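## Task

Fold the towel in half two times, each fold bringing one end over onto the other with the edges about even and no extra creases. It must lie flat and entirely on the table, away from the basket, with no lumps or raised parts. Release it and move the grippers away; the result only counts if it holds without the robot.

## Robot and tools

Robot: two six-joint arms, left_arm and right_arm, each with a parallel two-finger gripper and a wrist camera. The names do not refer to sides of any picture. Bases in the scene frame: left_arm at (-0.034, +0.360, 0) m, right_arm at (+0.034, -0.342, 0) m, each turned very slightly about z. Joint ranges (rad), base to hand: waist -2.618 to 3.054, shoulder 0 to 3.142, elbow 0 to 3.142, wrist pitch -1.571 to 1.571, wrist yaw -1.571 to 1.571, wrist roll -2.094 to 2.094. An elbow never quite reaches straight.

Frames: the scene frame has its origin on the table surface midway between the arms; +x runs out across the table, +z up, and left_arm sits on the +y side. Each gripper also has its own axes: its fingers extend along its +z and close along its y. The reported end_effector_position is the point between the finger pads, roughly 1 cm short of the tips; at long reach it can be somewhat wrong.

execute_actions(actions): actions is a list of actions, run in sequence; an empty list only fetches state and images. Each action is a list of up to 15 rows, one row per 1/30 s step; if fewer than 15, the last row repeats to fill the action (0.5 s). A row is one flat list of 14 numbers, each between -1 and 1, covering both arms even if one stays still: left dx, dy, dz, rx, ry, rz, opening, then right dx, dy, dz, rx, ry, rz, opening. dx to rz are an offset, not a pose: they are measured from where that gripper was at the start of the action (for a call's first action, the last pose a result showed), expressed in the gripper's own axes, and every row refers back to that same start, not to the row before. Scale: 1.0 equals 0.6 m for dx, dy, dz and 180 degrees for the rotation vector rx, ry, rz. opening is absolute, not an offset: +1 fully open (0.094 m), -1 shut.

Per step the commanded pose is cut back to within 70 mm and 16 degrees of the measured pose, so big offsets take several actions; after an action the arm stops at its last clipped pose. If position and orientation cannot both be reached, position wins.

move(target, speed, blocking): target is one 14-number row laid out exactly as above, offsets from the pose in the latest result that shows one, same axes and scale. Each gripper travels a straight line toward its goal; both arms finish together, over 0.5 to 10 s (cut off at 10 s). speed is top path speed in m/s, 0.002 to 0.5, default 0.25; rotation may go up to twice that in rad/s. Paths ignore obstacles and the other arm, and grippers lag, wander and may overshoot speed near full stretch. Faster contact and targets set deeper past a surface press harder. The opening is sent as the move begins. With blocking=false you get a result after 0.5 s while it continues; check with wait(0), and use wait or stop before sending other motion. The result adds a move: line with the ending (done, off_target, moving, held, fault), any limits (paced means the sent pose was clipped; held means a safety check paused steps, after which the arm may rush), and each gripper's distance from its goal. If only one arm is named, the other finished fine.

wait(seconds): 0 to 10; the robot holds its last command and a running move continues. stop(): brakes the running move; fast motion needs more room. zoom_image(camera, region): camera is cam_high, cam_left_wrist or cam_right_wrist (each 504x504); region is [x0, y0, x1, y1] in pixels from the top-left, no larger than 504 by 504. read_manual(section): only "licences", no motion. finished_scene(scene): give the current scene number; it is final and reports success.

Results: the state line lists each gripper's position (m) and quat_wxyz in the scene frame; Hand target lines show where each controller now aims; grip_measured gives finger opening on the command scale (the final Joint positions entry is the opening in metres); joint torques are raw, offset and noisy. Action calls also list positions at some steps, with HELD marking steps an arm was held back. A pose unreachable line means the clearance check altered or blocked that arm's command. FAULT, MOTOR HOT (from 75 °C) and OVER-TEMPERATURE FAULT lines report stops; at 90 °C an arm halts for 10 s, and at 100 °C it goes limp and drops.

Practical points: arms usually finish a centimetre or more low and can keep sinking under zero offsets; to hold an arm still, send the offset back to its desired pose in the first call of a reply and zeros afterwards, aiming higher if it still sags. To grip, command an opening about 0.03 under grip_measured (less for a lighter hold); thin cloth is squeezed with less force. Occasional tugs on held items or nudges to loose items can occur. Never let the arms strike or push each other hard, never knock anything off the table, and avoid drops, slams and hard presses into the table. The robot keeps holding its last command while you compose a reply, so long holds heat motors. At the end open the grippers, lift clear and check the towel lies flat before finishing.

Each tool is called after "Emit:" as name(argument=value, ...) on one line, values as JSON.

## Session

Emit:
execute_actions(actions=[])

Scene clock: 0.00 s.
left_arm: end_effector_position=(+0.3452, +0.3380, +0.4053) grip_measured=+1.000 end_effector_quat_wxyz=(+0.706, +0.016, +0.708, -0.020) | right_arm: end_effector_position=(+0.4110, -0.3026, +0.4116) grip_measured=+1.000 end_effector_quat_wxyz=(+0.712, -0.033, +0.700, +0.038)
Joint positions: left_arm=[-0.012  1.038  1.038 -0.004 -0.017 -0.005  0.094] | right_arm=[-0.016  1.036  1.042  0.011 -0.     0.007  0.094]
Joint velocities: left_arm=[-0.017  0.007 -0.007  0.022 -0.066 -0.007  0.   ] | right_arm=[ 0.007  0.002  0.002 -0.022  0.007  0.066  0.   ]
Joint torques (N m, as the arm reports them, + toward a larger angle): no reading
Hand target (left_arm): +0.342, +0.338, +0.412; +0.711, +0.016, +0.703, -0.021
Hand target (right_arm): +0.409, -0.303, +0.413; +0.712, -0.033, +0.700, +0.038

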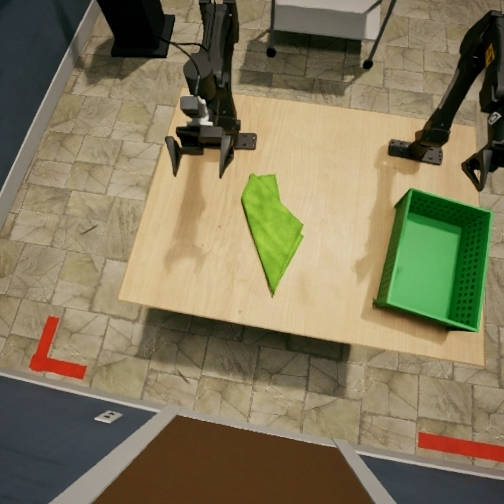

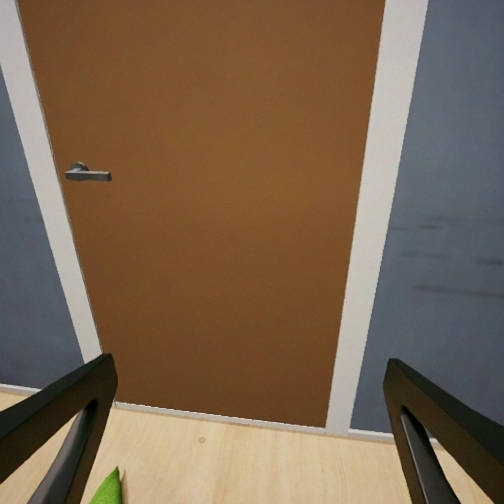

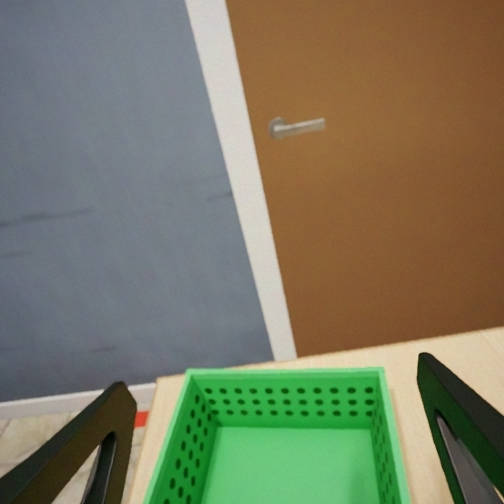

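Emit:
zoom_image(camera="cam_high", region=[170, 140, 370, 320])

Emit:
move(target=[0,0,0,0,0,0,1, 0.3,0.2,-0.1,0,0.5,0,1])

Region (170, 140, 370, 320) of cam_high's 504x504 image, scaled by 2.520, with more detail than that image has; it fills the top 454 rows of this view, and the rest is white.

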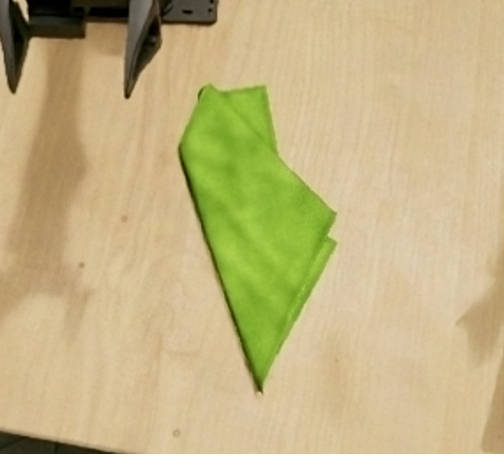

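Scene clock: 10.30 s.
left_arm: end_effector_position=(+0.3452, +0.3380, +0.4053) grip_measured=+1.000 end_effector_quat_wxyz=(+0.706, +0.016, +0.708, -0.020) | right_arm: end_effector_position=(+0.3488, -0.1922, +0.2410) grip_measured=+1.000 end_effector_quat_wxyz=(+0.101, -0.044, +0.993, +0.036)
Joint positions: left_arm=[-0.012  1.038  1.038 -0.004 -0.017 -0.005  0.094] | right_arm=[ 0.331  1.747  1.937 -1.546  0.013  0.357  0.094]
Joint velocities: left_arm=[ 0.007  0.002 -0.007 -0.066 -0.066  0.051  0.   ] | right_arm=[ 0.002 -0.007  0.002  0.022 -0.007 -0.051  0.   ]
Joint torques (N m, as the arm reports them, + toward a larger angle): left_arm=[-0.11 -2.22  8.75  1.77  0.01 -0.02] | right_arm=[ 0.8  -5.48  3.84  0.47 -0.07  0.09]
Hand target (left_arm): +0.345, +0.338, +0.405; +0.706, +0.016, +0.708, -0.020
Hand target (right_arm): +0.343, -0.189, +0.230; +0.076, -0.047, +0.995, +0.032
Off the commanded pose (left_arm): 0.000 m, 0 deg.
Off the commanded pose (right_arm): 0.012 m, 11 deg.
joint sent to its limit (right arm) — the command would take joint 4 (wrist pitch) past its lower limit, so that joint was sent only as far as its limit.
move: off_target (right_arm)

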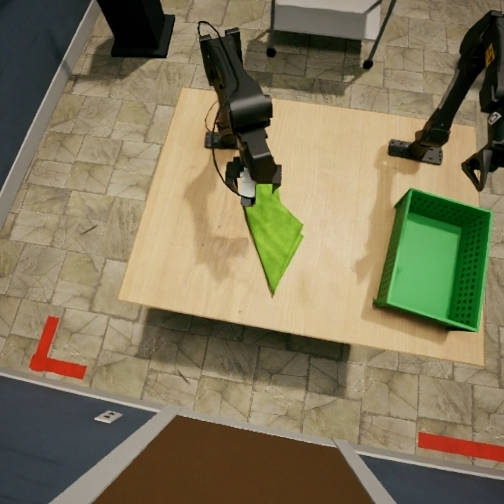

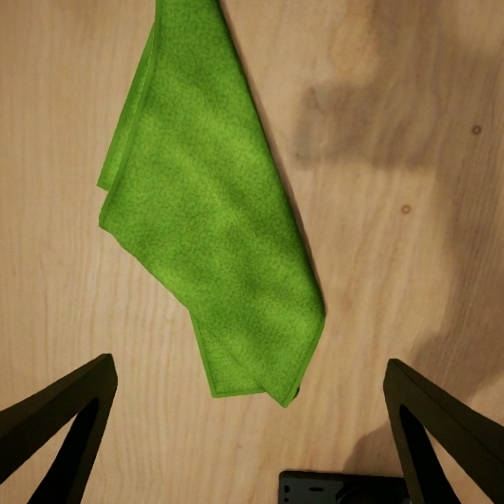

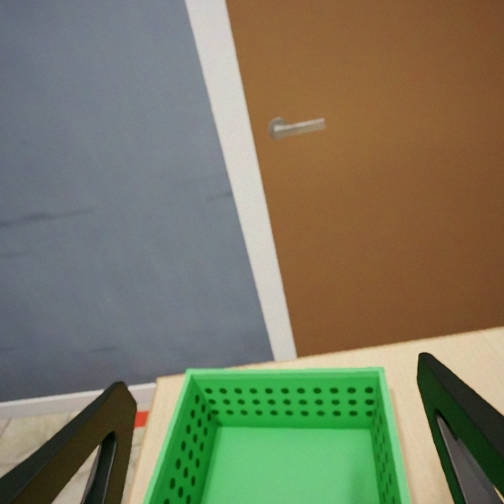

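Emit:
move(target=[0,0,0,0,0,0,1, 0.13,0.23,0.22,0,0.06,0,1])

Scene clock: 31.50 s.
left_arm: end_effector_position=(+0.3452, +0.3380, +0.4053) grip_measured=+1.000 end_effector_quat_wxyz=(+0.706, +0.016, +0.708, -0.020) | right_arm: end_effector_position=(+0.2853, -0.0514, +0.1102) grip_measured=+1.000 end_effector_quat_wxyz=(+0.011, -0.050, +0.998, +0.035)
Joint positions: left_arm=[-0.012  1.038  1.038 -0.004 -0.017 -0.005  0.094] | right_arm=[ 0.722  1.941  1.674 -1.239 -0.035  0.741  0.094]
Joint velocities: left_arm=[-0.012 -0.007  0.007  0.022 -0.095 -0.007  0.   ] | right_arm=[ 0.002 -0.007 -0.012  0.022 -0.037  0.037  0.   ]
Joint torques (N m, as the arm reports them, + toward a larger angle): left_arm=[ 0.07 -2.29  8.59  1.76  0.02 -0.01] | right_arm=[ 0.22 -8.29  4.31  0.39 -0.06  0.06]
Hand target (left_arm): +0.345, +0.338, +0.405; +0.706, +0.016, +0.708, -0.020
Hand target (right_arm): +0.283, -0.051, +0.105; +0.005, -0.047, +0.998, +0.034
Off the commanded pose (left_arm): 0.000 m, 0 deg.
Off the commanded pose (right_arm): 0.005 m, 1 deg.
move: done

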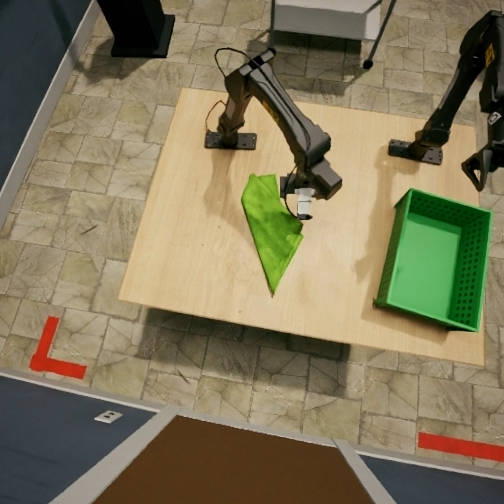

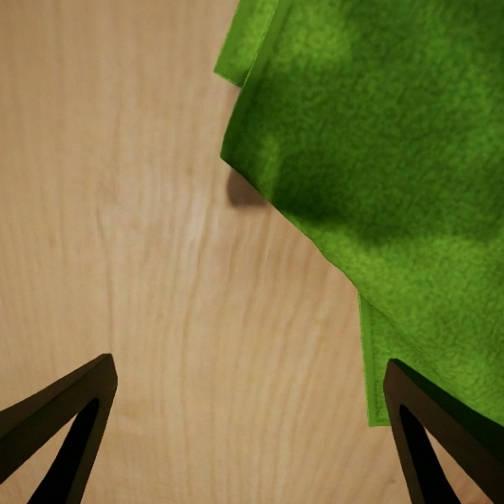

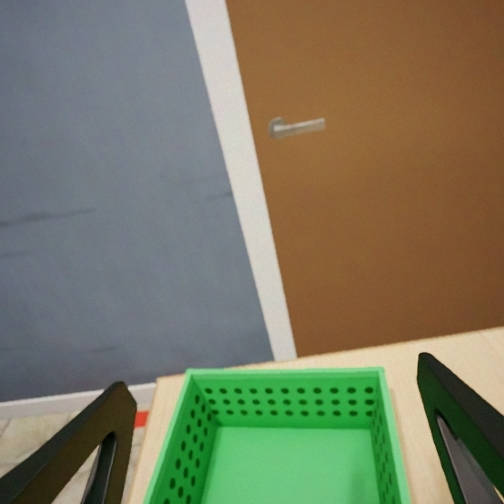

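Emit:
move(target=[0,0,0,0,0,0,1, -0.1,0,0.11,0,0,0,1])

Scene clock: 40.70 s.
left_arm: end_effector_position=(+0.3452, +0.3380, +0.4053) grip_measured=+1.000 end_effector_quat_wxyz=(+0.706, +0.016, +0.708, -0.020) | right_arm: end_effector_position=(+0.3373, -0.0478, +0.0388) grip_measured=+1.000 end_effector_quat_wxyz=(-0.002, -0.048, +0.999, +0.022)
Joint positions: left_arm=[-0.012  1.038  1.038 -0.004 -0.017 -0.005  0.094] | right_arm=[ 0.636  2.168  1.729 -1.106 -0.035  0.657  0.094]
Joint velocities: left_arm=[-0.017 -0.027  0.002 -0.022 -0.007 -0.022  0.   ] | right_arm=[-0.007  0.007  0.012 -0.081 -0.007 -0.007  0.   ]
Joint torques (N m, as the arm reports them, + toward a larger angle): left_arm=[-0.05 -2.24  8.66  1.8  -0.01  0.01] | right_arm=[-0.07 -9.93  7.43  0.34 -0.03  0.01]
Hand target (left_arm): +0.345, +0.338, +0.405; +0.706, +0.016, +0.708, -0.020
Hand target (right_arm): +0.346, -0.041, +0.046; +0.011, -0.050, +0.998, +0.035
Off the commanded pose (left_arm): 0.000 m, 0 deg.
Off the commanded pose (right_arm): 0.013 m, 2 deg.
move: off_target (right_arm)

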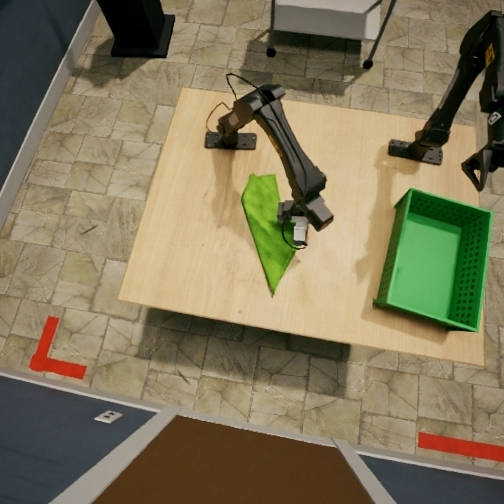

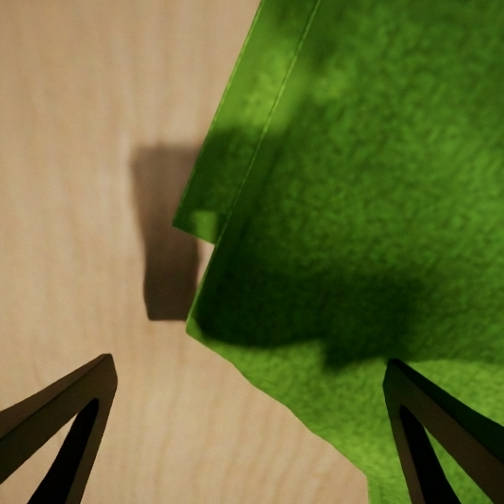

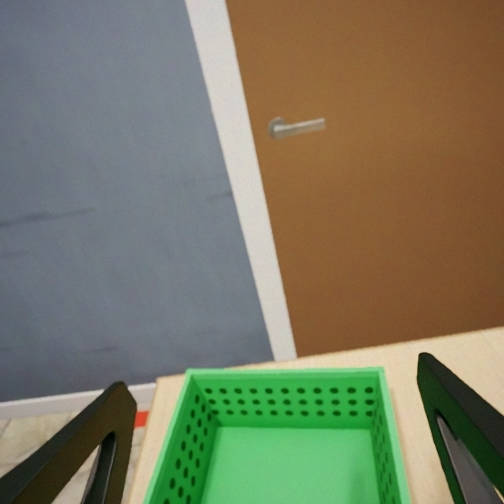

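Emit:
move(target=[0,0,0,0,0,0,1, -0.01,0.02,0.05,0,0,0,0], speed=0.1)

Emit:
move(target=[0,0,0,0,0,0,1, 0,0,0,0,0,0,-1])

Emit:
move(target=[0,0,0,0,0,0,1, 0,-0.15,-0.2,0,0,0,-1], speed=0.15)

Scene clock: 48.43 s.
left_arm: end_effector_position=(+0.3452, +0.3380, +0.4053) grip_measured=+1.000 end_effector_quat_wxyz=(+0.706, +0.016, +0.708, -0.020) | right_arm: end_effector_position=(+0.3422, -0.0429, +0.0190) grip_measured=+0.003 end_effector_quat_wxyz=(-0.002, -0.044, +0.999, +0.019)
Joint positions: left_arm=[-0.012  1.038  1.038 -0.004 -0.017 -0.005  0.094] | right_arm=[ 0.638  2.218  1.729 -1.06  -0.032  0.667  0.047]
Joint velocities: left_arm=[-0.007 -0.002 -0.002 -0.022 -0.007 -0.037  0.   ] | right_arm=[-0.002 -0.002 -0.007 -0.007 -0.022 -0.007  0.   ]
Joint torques (N m, as the arm reports them, + toward a larger angle): left_arm=[-0.04 -2.27  8.72  1.81 -0.01 -0.02] | right_arm=[ 0.95 -8.59  5.69  0.46 -0.02  0.1 ]
Hand target (left_arm): +0.345, +0.338, +0.405; +0.706, +0.016, +0.708, -0.020
Hand target (right_arm): +0.341, -0.034, +0.010; -0.002, -0.048, +0.999, +0.022
Off the commanded pose (left_arm): 0.000 m, 0 deg.
Off the commanded pose (right_arm): 0.013 m, 1 deg.
move: off_target (right_arm)

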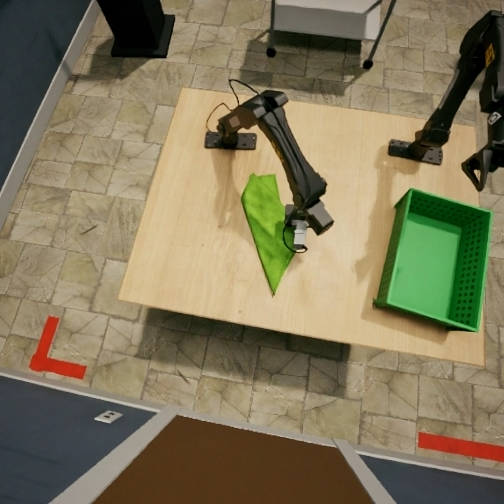

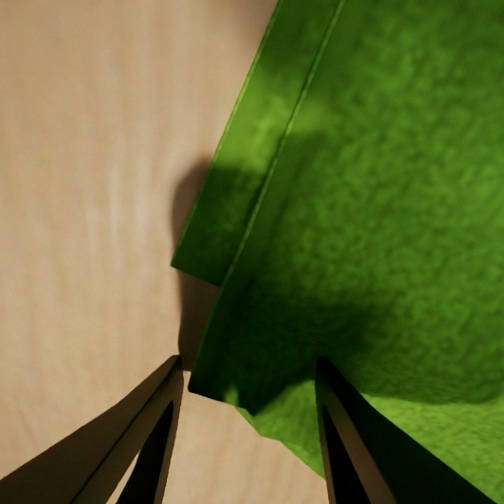

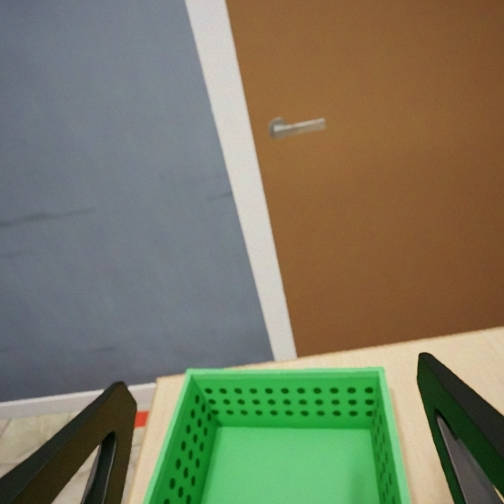

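Scene clock: 48.93 s.
left_arm: end_effector_position=(+0.3452, +0.3380, +0.4053) grip_measured=+1.000 end_effector_quat_wxyz=(+0.706, +0.016, +0.708, -0.020) | right_arm: end_effector_position=(+0.3422, -0.0421, +0.0205) grip_measured=-0.958 end_effector_quat_wxyz=(-0.002, -0.044, +0.999, +0.022)
Joint positions: left_arm=[-0.012  1.038  1.038 -0.004 -0.017 -0.005  0.094] | right_arm=[ 0.638  2.214  1.729 -1.06  -0.036  0.667  0.002]
Joint velocities: left_arm=[-0.012  0.012 -0.002 -0.022 -0.007 -0.022  0.   ] | right_arm=[-0.017 -0.012  0.007  0.007 -0.051  0.066  0.001]
Joint torques (N m, as the arm reports them, + toward a larger angle): left_arm=[ 0.07 -2.28  8.73  1.78  0.   -0.02] | right_arm=[  0.04 -10.09   5.24   0.25   0.03   0.05]
Hand target (left_arm): +0.345, +0.338, +0.405; +0.706, +0.016, +0.708, -0.020
Hand target (right_arm): +0.342, -0.043, +0.019; -0.002, -0.044, +0.999, +0.019
Off the commanded pose (left_arm): 0.000 m, 0 deg.
Off the commanded pose (right_arm): 0.002 m, 0 deg.
move: done

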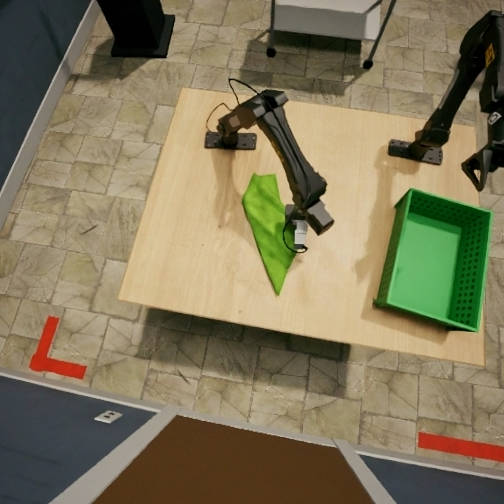

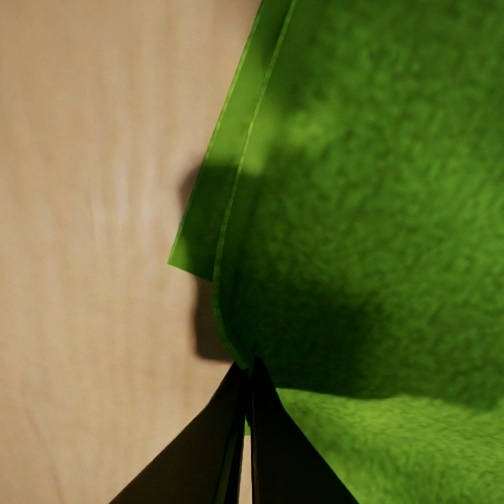

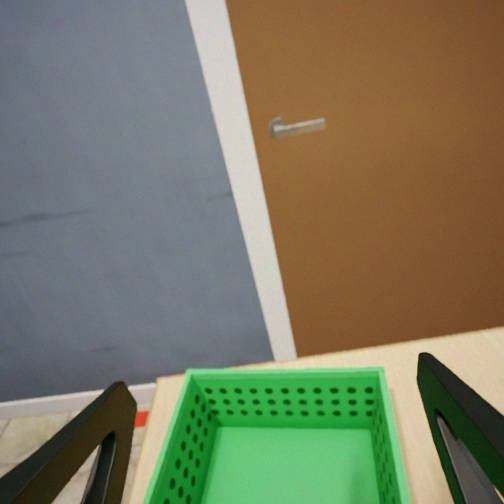

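Scene clock: 50.53 s.
left_arm: end_effector_position=(+0.3452, +0.3380, +0.4053) grip_measured=+1.000 end_effector_quat_wxyz=(+0.706, +0.016, +0.708, -0.020) | right_arm: end_effector_position=(+0.3485, -0.1362, +0.1239) grip_measured=-0.958 end_effector_quat_wxyz=(-0.013, -0.043, +0.999, +0.013)
Joint positions: left_arm=[-0.012  1.038  1.038 -0.004 -0.017 -0.005  0.094] | right_arm=[ 0.443  1.985  1.792 -1.388 -0.036  0.472  0.002]
Joint velocities: left_arm=[-0.017  0.007 -0.012 -0.066 -0.066 -0.007  0.   ] | right_arm=[-0.017 -0.007 -0.002 -0.037  0.007 -0.022  0.   ]
Joint torques (N m, as the arm reports them, + toward a larger angle): left_arm=[-0.03 -2.26  8.71  1.78  0.03 -0.02] | right_arm=[-0.43 -9.79  7.52  0.05 -0.02  0.01]
Hand target (left_arm): +0.345, +0.338, +0.405; +0.706, +0.016, +0.708, -0.020
Hand target (right_arm): +0.352, -0.136, +0.137; -0.001, -0.044, +0.999, +0.021
Off the commanded pose (left_arm): 0.000 m, 0 deg.
Off the commanded pose (right_arm): 0.013 m, 2 deg.
move: off_target (right_arm)

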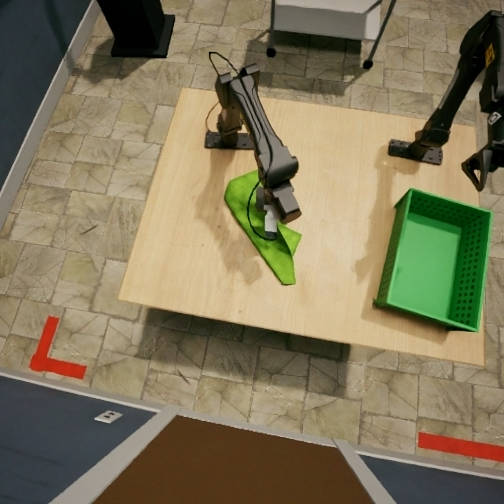

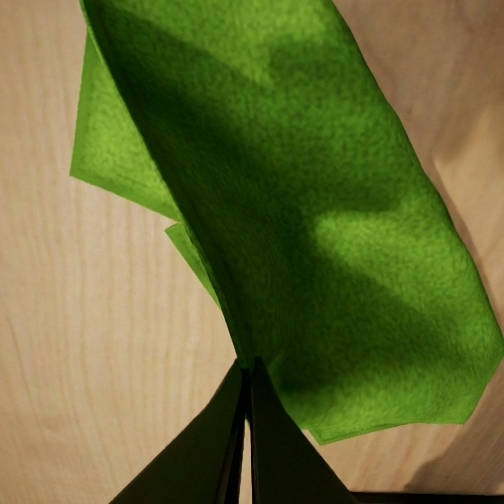

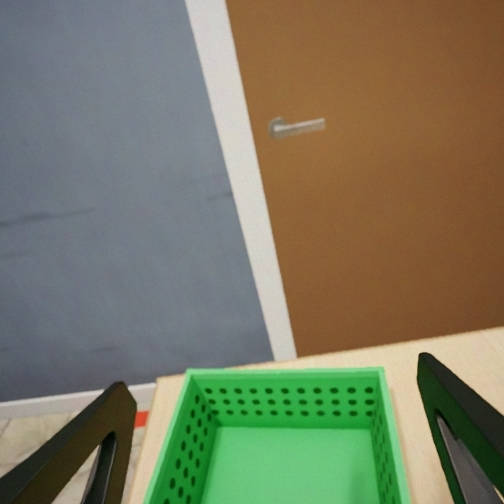

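Emit:
move(target=[0,0,0,0,0,0,1, -0.15,-0.2,-0.03,0,0,0,-1], speed=0.15)

Emit:
move(target=[0,0,0,0,0,0,1, -0.05,-0.17,0.16,0,0,0,-1], speed=0.15)

Emit:
move(target=[0,0,0,0,0,0,1, 0,0,0,0,0,0,1])

Emit:
move(target=[0,0,0,0,0,0,1, 0.3,-0.2,-0.2,0,0,0,1])

Scene clock: 57.80 s.
left_arm: end_effector_position=(+0.3452, +0.3380, +0.4053) grip_measured=+1.000 end_effector_quat_wxyz=(+0.706, +0.016, +0.708, -0.020) | right_arm: end_effector_position=(+0.4471, -0.2470, +0.1357) grip_measured=-0.958 end_effector_quat_wxyz=(-0.003, -0.039, +0.999, +0.016)
Joint positions: left_arm=[-0.012  1.038  1.038 -0.004 -0.017 -0.005  0.094] | right_arm=[ 0.092  2.209  2.183 -1.545 -0.033  0.131  0.002]
Joint velocities: left_arm=[-0.012  0.002 -0.017  0.007  0.066 -0.022  0.   ] | right_arm=[-0.002 -0.002 -0.007 -0.037 -0.037 -0.022 -0.   ]
Joint torques (N m, as the arm reports them, + toward a larger angle): left_arm=[-0.11 -2.18  8.6   1.77  0.03 -0.02] | right_arm=[-0.06 -9.03  7.34  0.07  0.1  -0.02]
Hand target (left_arm): +0.345, +0.338, +0.405; +0.706, +0.016, +0.708, -0.020
Hand target (right_arm): +0.450, -0.248, +0.136; -0.003, -0.043, +0.999, +0.012
Off the commanded pose (left_arm): 0.000 m, 0 deg.
Off the commanded pose (right_arm): 0.002 m, 1 deg.
joint sent to its limit (right arm) — the command would take joint 4 (wrist pitch) past its lower limit, so that joint was sent only as far as its limit.
move: done

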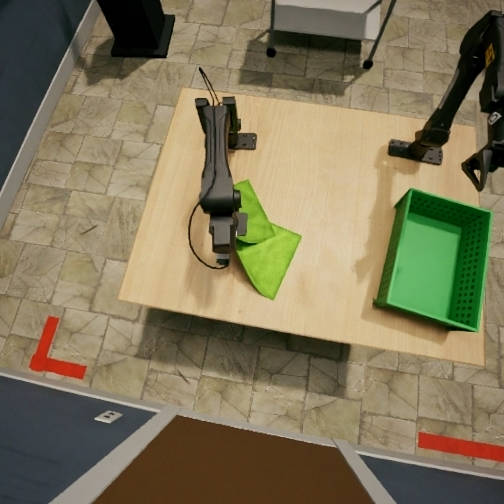

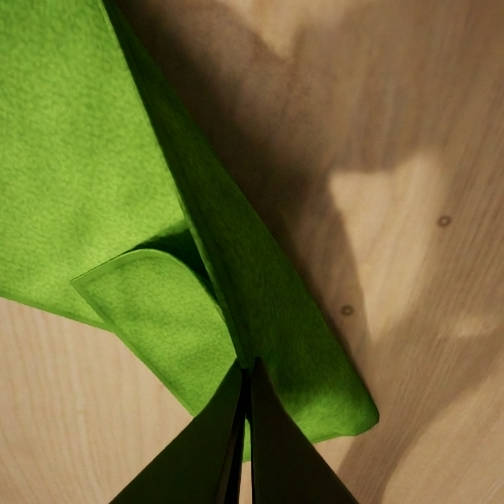

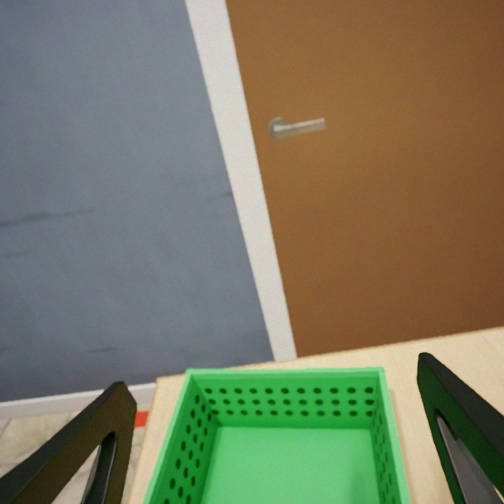

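Scene clock: 59.20 s.
left_arm: end_effector_position=(+0.3452, +0.3380, +0.4053) grip_measured=+1.000 end_effector_quat_wxyz=(+0.706, +0.016, +0.708, -0.020) | right_arm: end_effector_position=(+0.4844, -0.3413, +0.0455) grip_measured=-0.958 end_effector_quat_wxyz=(+0.001, -0.037, +0.999, +0.016)
Joint positions: left_arm=[-0.012  1.038  1.038 -0.004 -0.017 -0.005  0.094] | right_arm=[-0.131  2.313  1.997 -1.253 -0.033 -0.088  0.002]
Joint velocities: left_arm=[-0.022  0.007 -0.012 -0.051 -0.007 -0.022  0.   ] | right_arm=[ 0.012  0.002  0.002  0.007  0.022  0.037 -0.001]
Joint torques (N m, as the arm reports them, + toward a larger angle): left_arm=[-0.04 -2.16  8.75  1.78  0.02 -0.03] | right_arm=[ -0.2  -10.23   4.23   0.34   0.03  -0.04]
Hand target (left_arm): +0.345, +0.338, +0.405; +0.706, +0.016, +0.708, -0.020
Hand target (right_arm): +0.484, -0.344, +0.036; -0.003, -0.039, +0.999, +0.014
Off the commanded pose (left_arm): 0.000 m, 0 deg.
Off the commanded pose (right_arm): 0.009 m, 1 deg.
move: done

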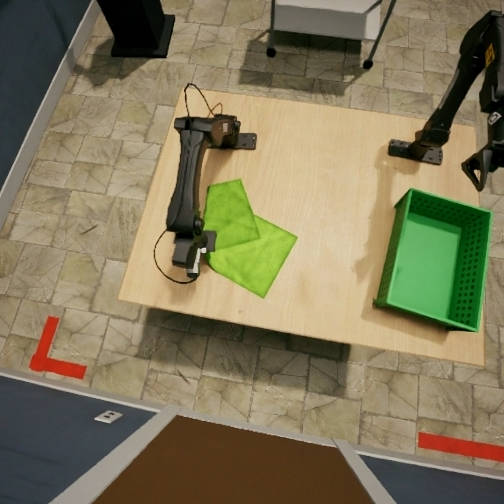

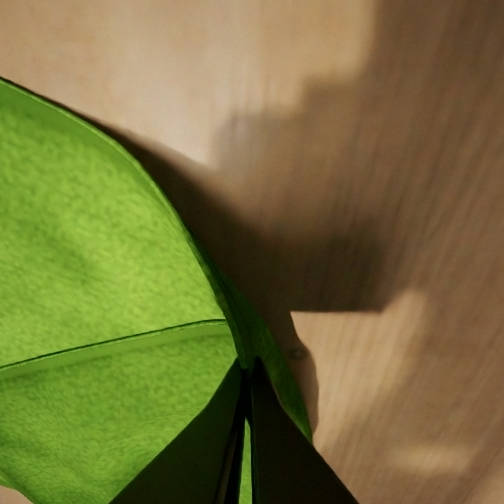

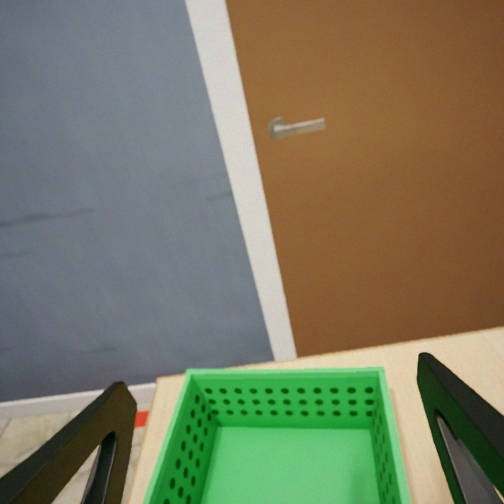

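Scene clock: 59.70 s.
left_arm: end_effector_position=(+0.3452, +0.3380, +0.4053) grip_measured=+1.000 end_effector_quat_wxyz=(+0.706, +0.016, +0.708, -0.020) | right_arm: end_effector_position=(+0.4844, -0.3413, +0.0455) grip_measured=+1.000 end_effector_quat_wxyz=(+0.001, -0.037, +0.999, +0.016)
Joint positions: left_arm=[-0.012  1.038  1.038 -0.004 -0.017 -0.005  0.094] | right_arm=[-0.131  2.313  1.997 -1.253 -0.033 -0.088  0.094]
Joint velocities: left_arm=[-0.017 -0.022 -0.002 -0.022 -0.037  0.022  0.   ] | right_arm=[ 0.012  0.012  0.002 -0.081  0.022  0.007  0.   ]
Joint torques (N m, as the arm reports them, + toward a larger angle): left_arm=[-0.01 -2.31  8.65  1.75  0.    0.  ] | right_arm=[ -0.04 -10.96   5.26   0.19  -0.01   0.04]
Hand target (left_arm): +0.345, +0.338, +0.405; +0.706, +0.016, +0.708, -0.020
Hand target (right_arm): +0.484, -0.341, +0.045; +0.001, -0.037, +0.999, +0.016
Off the commanded pose (left_arm): 0.000 m, 0 deg.
Off the commanded pose (right_arm): 0.000 m, 0 deg.
move: done

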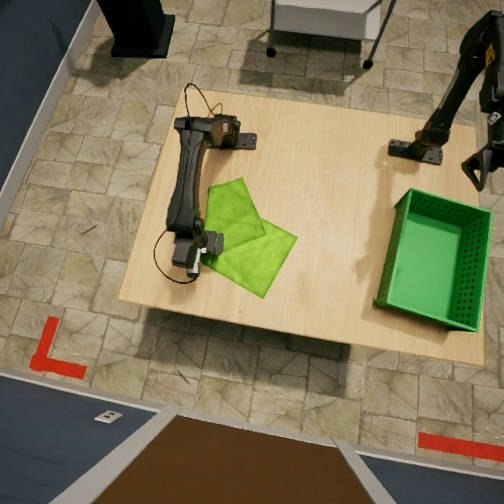

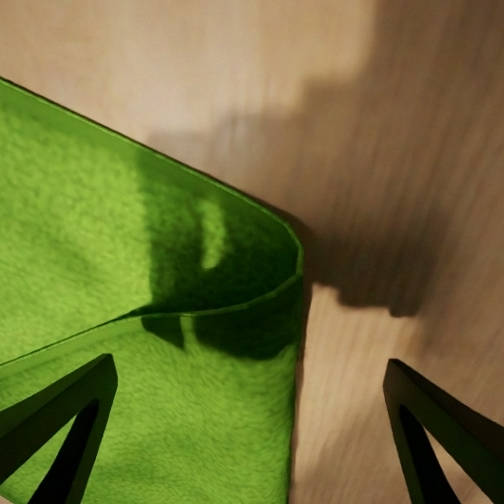

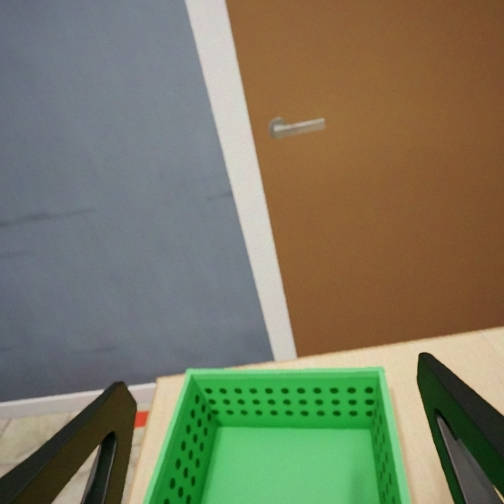

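Scene clock: 61.30 s.
left_arm: end_effector_position=(+0.3452, +0.3380, +0.4053) grip_measured=+1.000 end_effector_quat_wxyz=(+0.706, +0.016, +0.708, -0.020) | right_arm: end_effector_position=(+0.3212, -0.4821, +0.1602) grip_measured=+1.000 end_effector_quat_wxyz=(+0.004, -0.033, +0.999, +0.011)
Joint positions: left_arm=[-0.012  1.038  1.038 -0.004 -0.017 -0.005  0.094] | right_arm=[-0.588  1.763  1.645 -1.457 -0.024 -0.538  0.094]
Joint velocities: left_arm=[-0.007 -0.022  0.002 -0.022 -0.037 -0.037  0.   ] | right_arm=[-0.007  0.002  0.027 -0.037  0.007 -0.037  0.   ]
Joint torques (N m, as the arm reports them, + toward a larger angle): left_arm=[-0.1  -2.23  8.66  1.78  0.02  0.  ] | right_arm=[-0.06 -8.04  4.52  0.08  0.03 -0.01]
Hand target (left_arm): +0.345, +0.338, +0.405; +0.706, +0.016, +0.708, -0.020
Hand target (right_arm): +0.315, -0.480, +0.162; +0.000, -0.037, +0.999, +0.012
Off the commanded pose (left_arm): 0.000 m, 0 deg.
Off the commanded pose (right_arm): 0.009 m, 1 deg.
move: done

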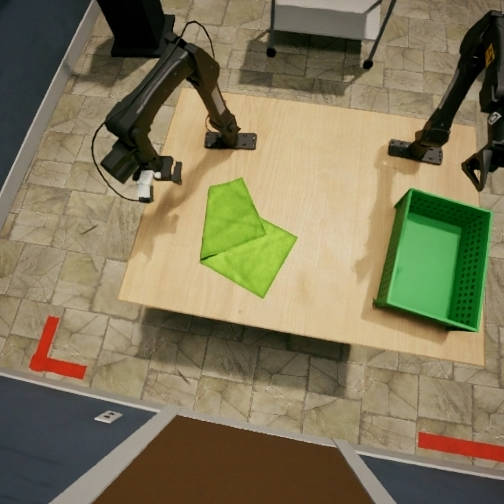

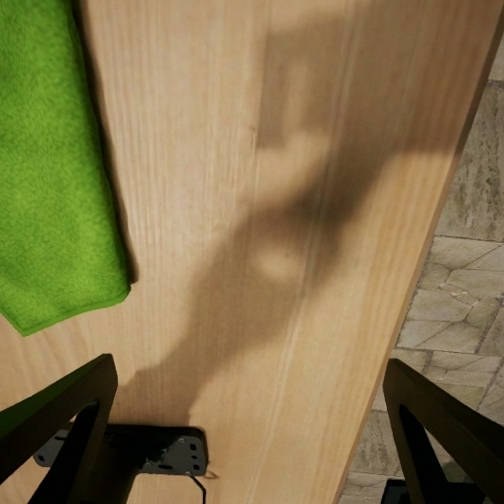

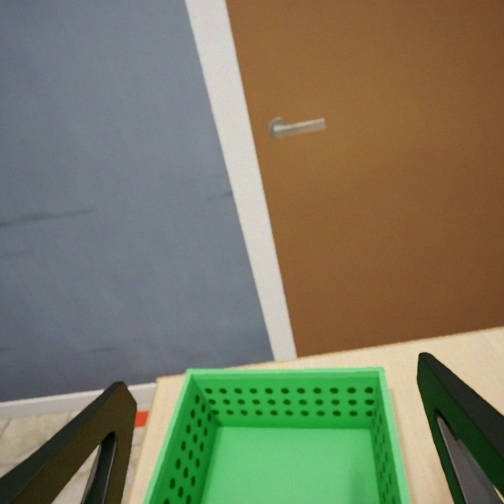

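Emit:
move(target=[0,0,0,0,0,0,1, 0,0.45,0.18,0,0,-0.15,0])

Scene clock: 84.97 s.
left_arm: end_effector_position=(+0.3452, +0.3380, +0.4053) grip_measured=+1.000 end_effector_quat_wxyz=(+0.706, +0.016, +0.708, -0.020) | right_arm: end_effector_position=(+0.3034, -0.2077, +0.0678) grip_measured=+0.003 end_effector_quat_wxyz=(+0.016, -0.268, +0.963, +0.019)
Joint positions: left_arm=[-0.012  1.038  1.038 -0.004 -0.017 -0.005  0.094] | right_arm=[ 0.323  1.676  1.174 -1.032 -0.032 -0.104  0.047]
Joint velocities: left_arm=[-0.012 -0.007 -0.012 -0.051 -0.066 -0.007  0.   ] | right_arm=[-0.027 -0.012  0.012  0.007  0.022  0.051 -0.001]
Joint torques (N m, as the arm reports them, + toward a larger angle): left_arm=[-0.04 -2.26  8.81  1.8   0.04  0.  ] | right_arm=[ 0.16 -5.24  4.17  0.36  0.    0.11]
Hand target (left_arm): +0.345, +0.338, +0.405; +0.706, +0.016, +0.708, -0.020
Hand target (right_arm): +0.301, -0.208, +0.061; +0.008, -0.266, +0.964, +0.018
Off the commanded pose (left_arm): 0.000 m, 0 deg.
Off the commanded pose (right_arm): 0.010 m, 2 deg.
move: done

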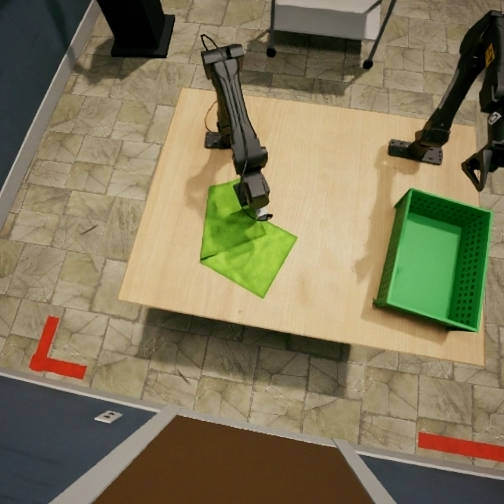

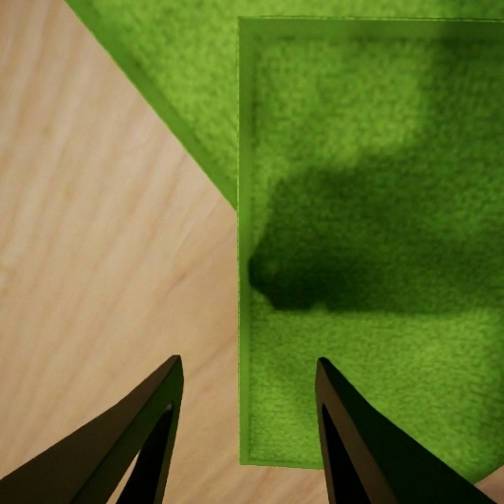

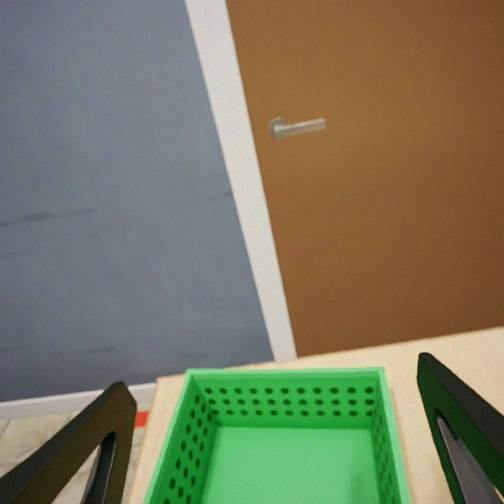

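Emit:
move(target=[0,0,0,0,0,0,1, 0.01,-0.01,0.095,0,0,0,0], speed=0.1)

Emit:
move(target=[0,0,0,0,0,0,1, 0,0,0,0,0,0,-1])

Emit:
move(target=[0,0,0,0,0,0,1, 0,0,-0.1,0,0,0,-1], speed=0.1)

Scene clock: 92.43 s.
left_arm: end_effector_position=(+0.3452, +0.3380, +0.4053) grip_measured=+1.000 end_effector_quat_wxyz=(+0.706, +0.016, +0.708, -0.020) | right_arm: end_effector_position=(+0.3042, -0.2073, +0.0190) grip_measured=+0.003 end_effector_quat_wxyz=(+0.026, -0.274, +0.961, +0.020)
Joint positions: left_arm=[-0.012  1.038  1.038 -0.004 -0.017 -0.005  0.094] | right_arm=[ 0.323  1.729  1.027 -0.812 -0.032 -0.114  0.047]
Joint velocities: left_arm=[-0.037 -0.022 -0.017  0.022 -0.022  0.037  0.   ] | right_arm=[ 0.012  0.012 -0.002 -0.007 -0.037 -0.007 -0.   ]
Joint torques (N m, as the arm reports them, + toward a larger angle): left_arm=[-0.12 -2.18  8.64  1.78  0.02 -0.01] | right_arm=[-1.02 -5.43  3.8   0.36 -0.03 -0.05]
Hand target (left_arm): +0.345, +0.338, +0.405; +0.706, +0.016, +0.708, -0.020
Hand target (right_arm): +0.302, -0.214, +0.011; +0.016, -0.268, +0.963, +0.019
Off the commanded pose (left_arm): 0.000 m, 0 deg.
Off the commanded pose (right_arm): 0.011 m, 1 deg.
move: off_target (right_arm)

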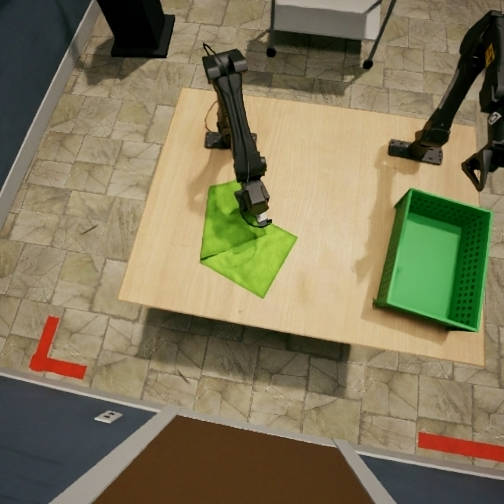

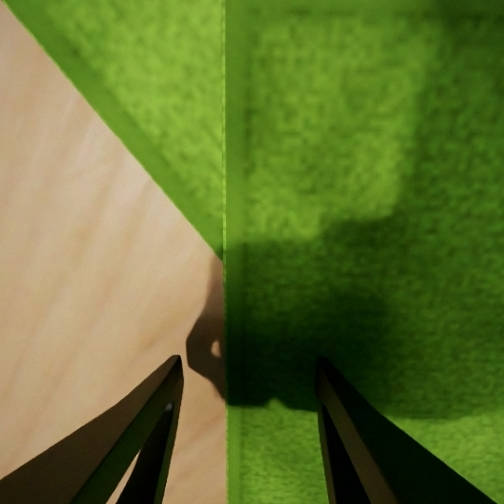

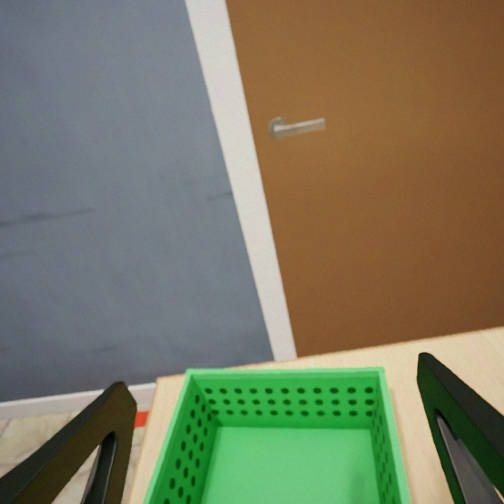

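Scene clock: 92.93 s.
left_arm: end_effector_position=(+0.3452, +0.3380, +0.4053) grip_measured=+1.000 end_effector_quat_wxyz=(+0.706, +0.016, +0.708, -0.020) | right_arm: end_effector_position=(+0.3042, -0.2073, +0.0190) grip_measured=-0.978 end_effector_quat_wxyz=(+0.026, -0.274, +0.961, +0.020)
Joint positions: left_arm=[-0.012  1.038  1.038 -0.004 -0.017 -0.005  0.094] | right_arm=[ 0.323  1.729  1.027 -0.812 -0.032 -0.114  0.001]
Joint velocities: left_arm=[ 0.007 -0.002  0.002  0.022 -0.007  0.007  0.   ] | right_arm=[ 0.002  0.002  0.002 -0.051 -0.007 -0.081 -0.001]
Joint torques (N m, as the arm reports them, + toward a larger angle): left_arm=[-0.08 -2.27  8.69  1.77  0.    0.01] | right_arm=[ 0.03 -6.39  4.93  0.29 -0.02  0.05]
Hand target (left_arm): +0.345, +0.338, +0.405; +0.706, +0.016, +0.708, -0.020
Hand target (right_arm): +0.304, -0.207, +0.019; +0.025, -0.274, +0.961, +0.020
Off the commanded pose (left_arm): 0.000 m, 0 deg.
Off the commanded pose (right_arm): 0.000 m, 0 deg.
move: done

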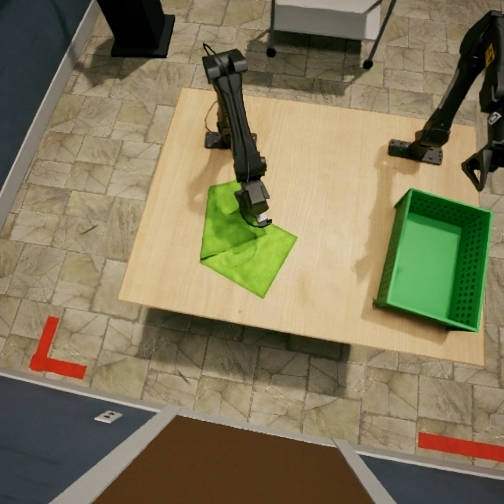

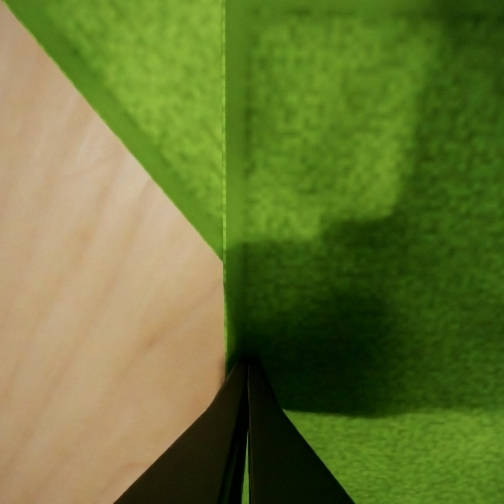

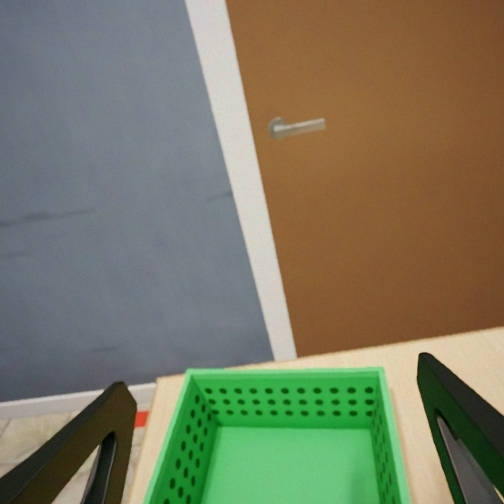

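Scene clock: 94.13 s.
left_arm: end_effector_position=(+0.3452, +0.3380, +0.4053) grip_measured=+1.000 end_effector_quat_wxyz=(+0.706, +0.016, +0.708, -0.020) | right_arm: end_effector_position=(+0.2955, -0.2114, +0.0656) grip_measured=-0.978 end_effector_quat_wxyz=(+0.007, -0.274, +0.962, +0.017)
Joint positions: left_arm=[-0.012  1.038  1.038 -0.004 -0.017 -0.005  0.094] | right_arm=[ 0.323  1.662  1.151 -1.04  -0.032 -0.115  0.001]
Joint velocities: left_arm=[-0.012 -0.017 -0.012 -0.007 -0.066 -0.037  0.   ] | right_arm=[ 0.002 -0.012 -0.007 -0.051 -0.022 -0.037 -0.001]
Joint torques (N m, as the arm reports them, + toward a larger angle): left_arm=[ 0.01 -2.22  8.67  1.78 -0.02  0.  ] | right_arm=[-0.44 -7.52  7.32  0.13  0.   -0.01]
Hand target (left_arm): +0.345, +0.338, +0.405; +0.706, +0.016, +0.708, -0.020
Hand target (right_arm): +0.302, -0.210, +0.079; +0.026, -0.274, +0.961, +0.020
Off the commanded pose (left_arm): 0.000 m, 0 deg.
Off the commanded pose (right_arm): 0.015 m, 2 deg.
move: off_target (right_arm)

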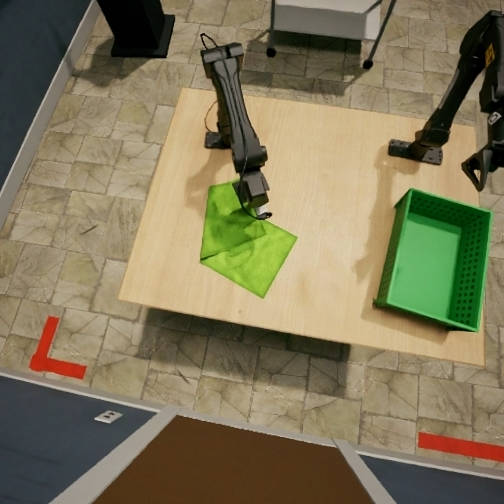

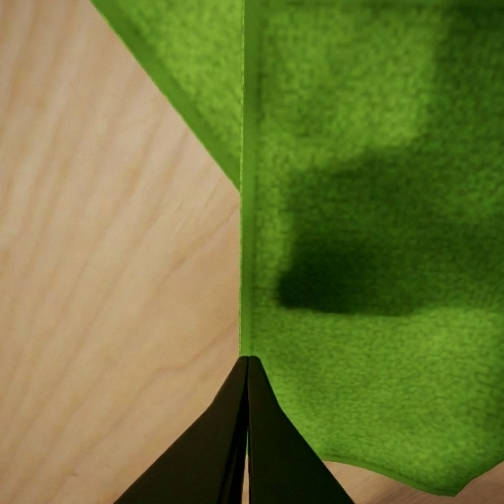

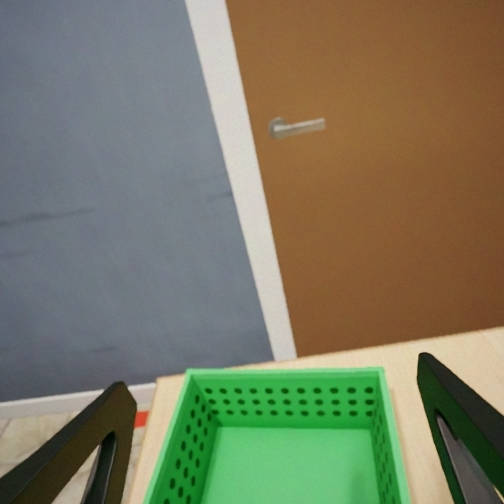

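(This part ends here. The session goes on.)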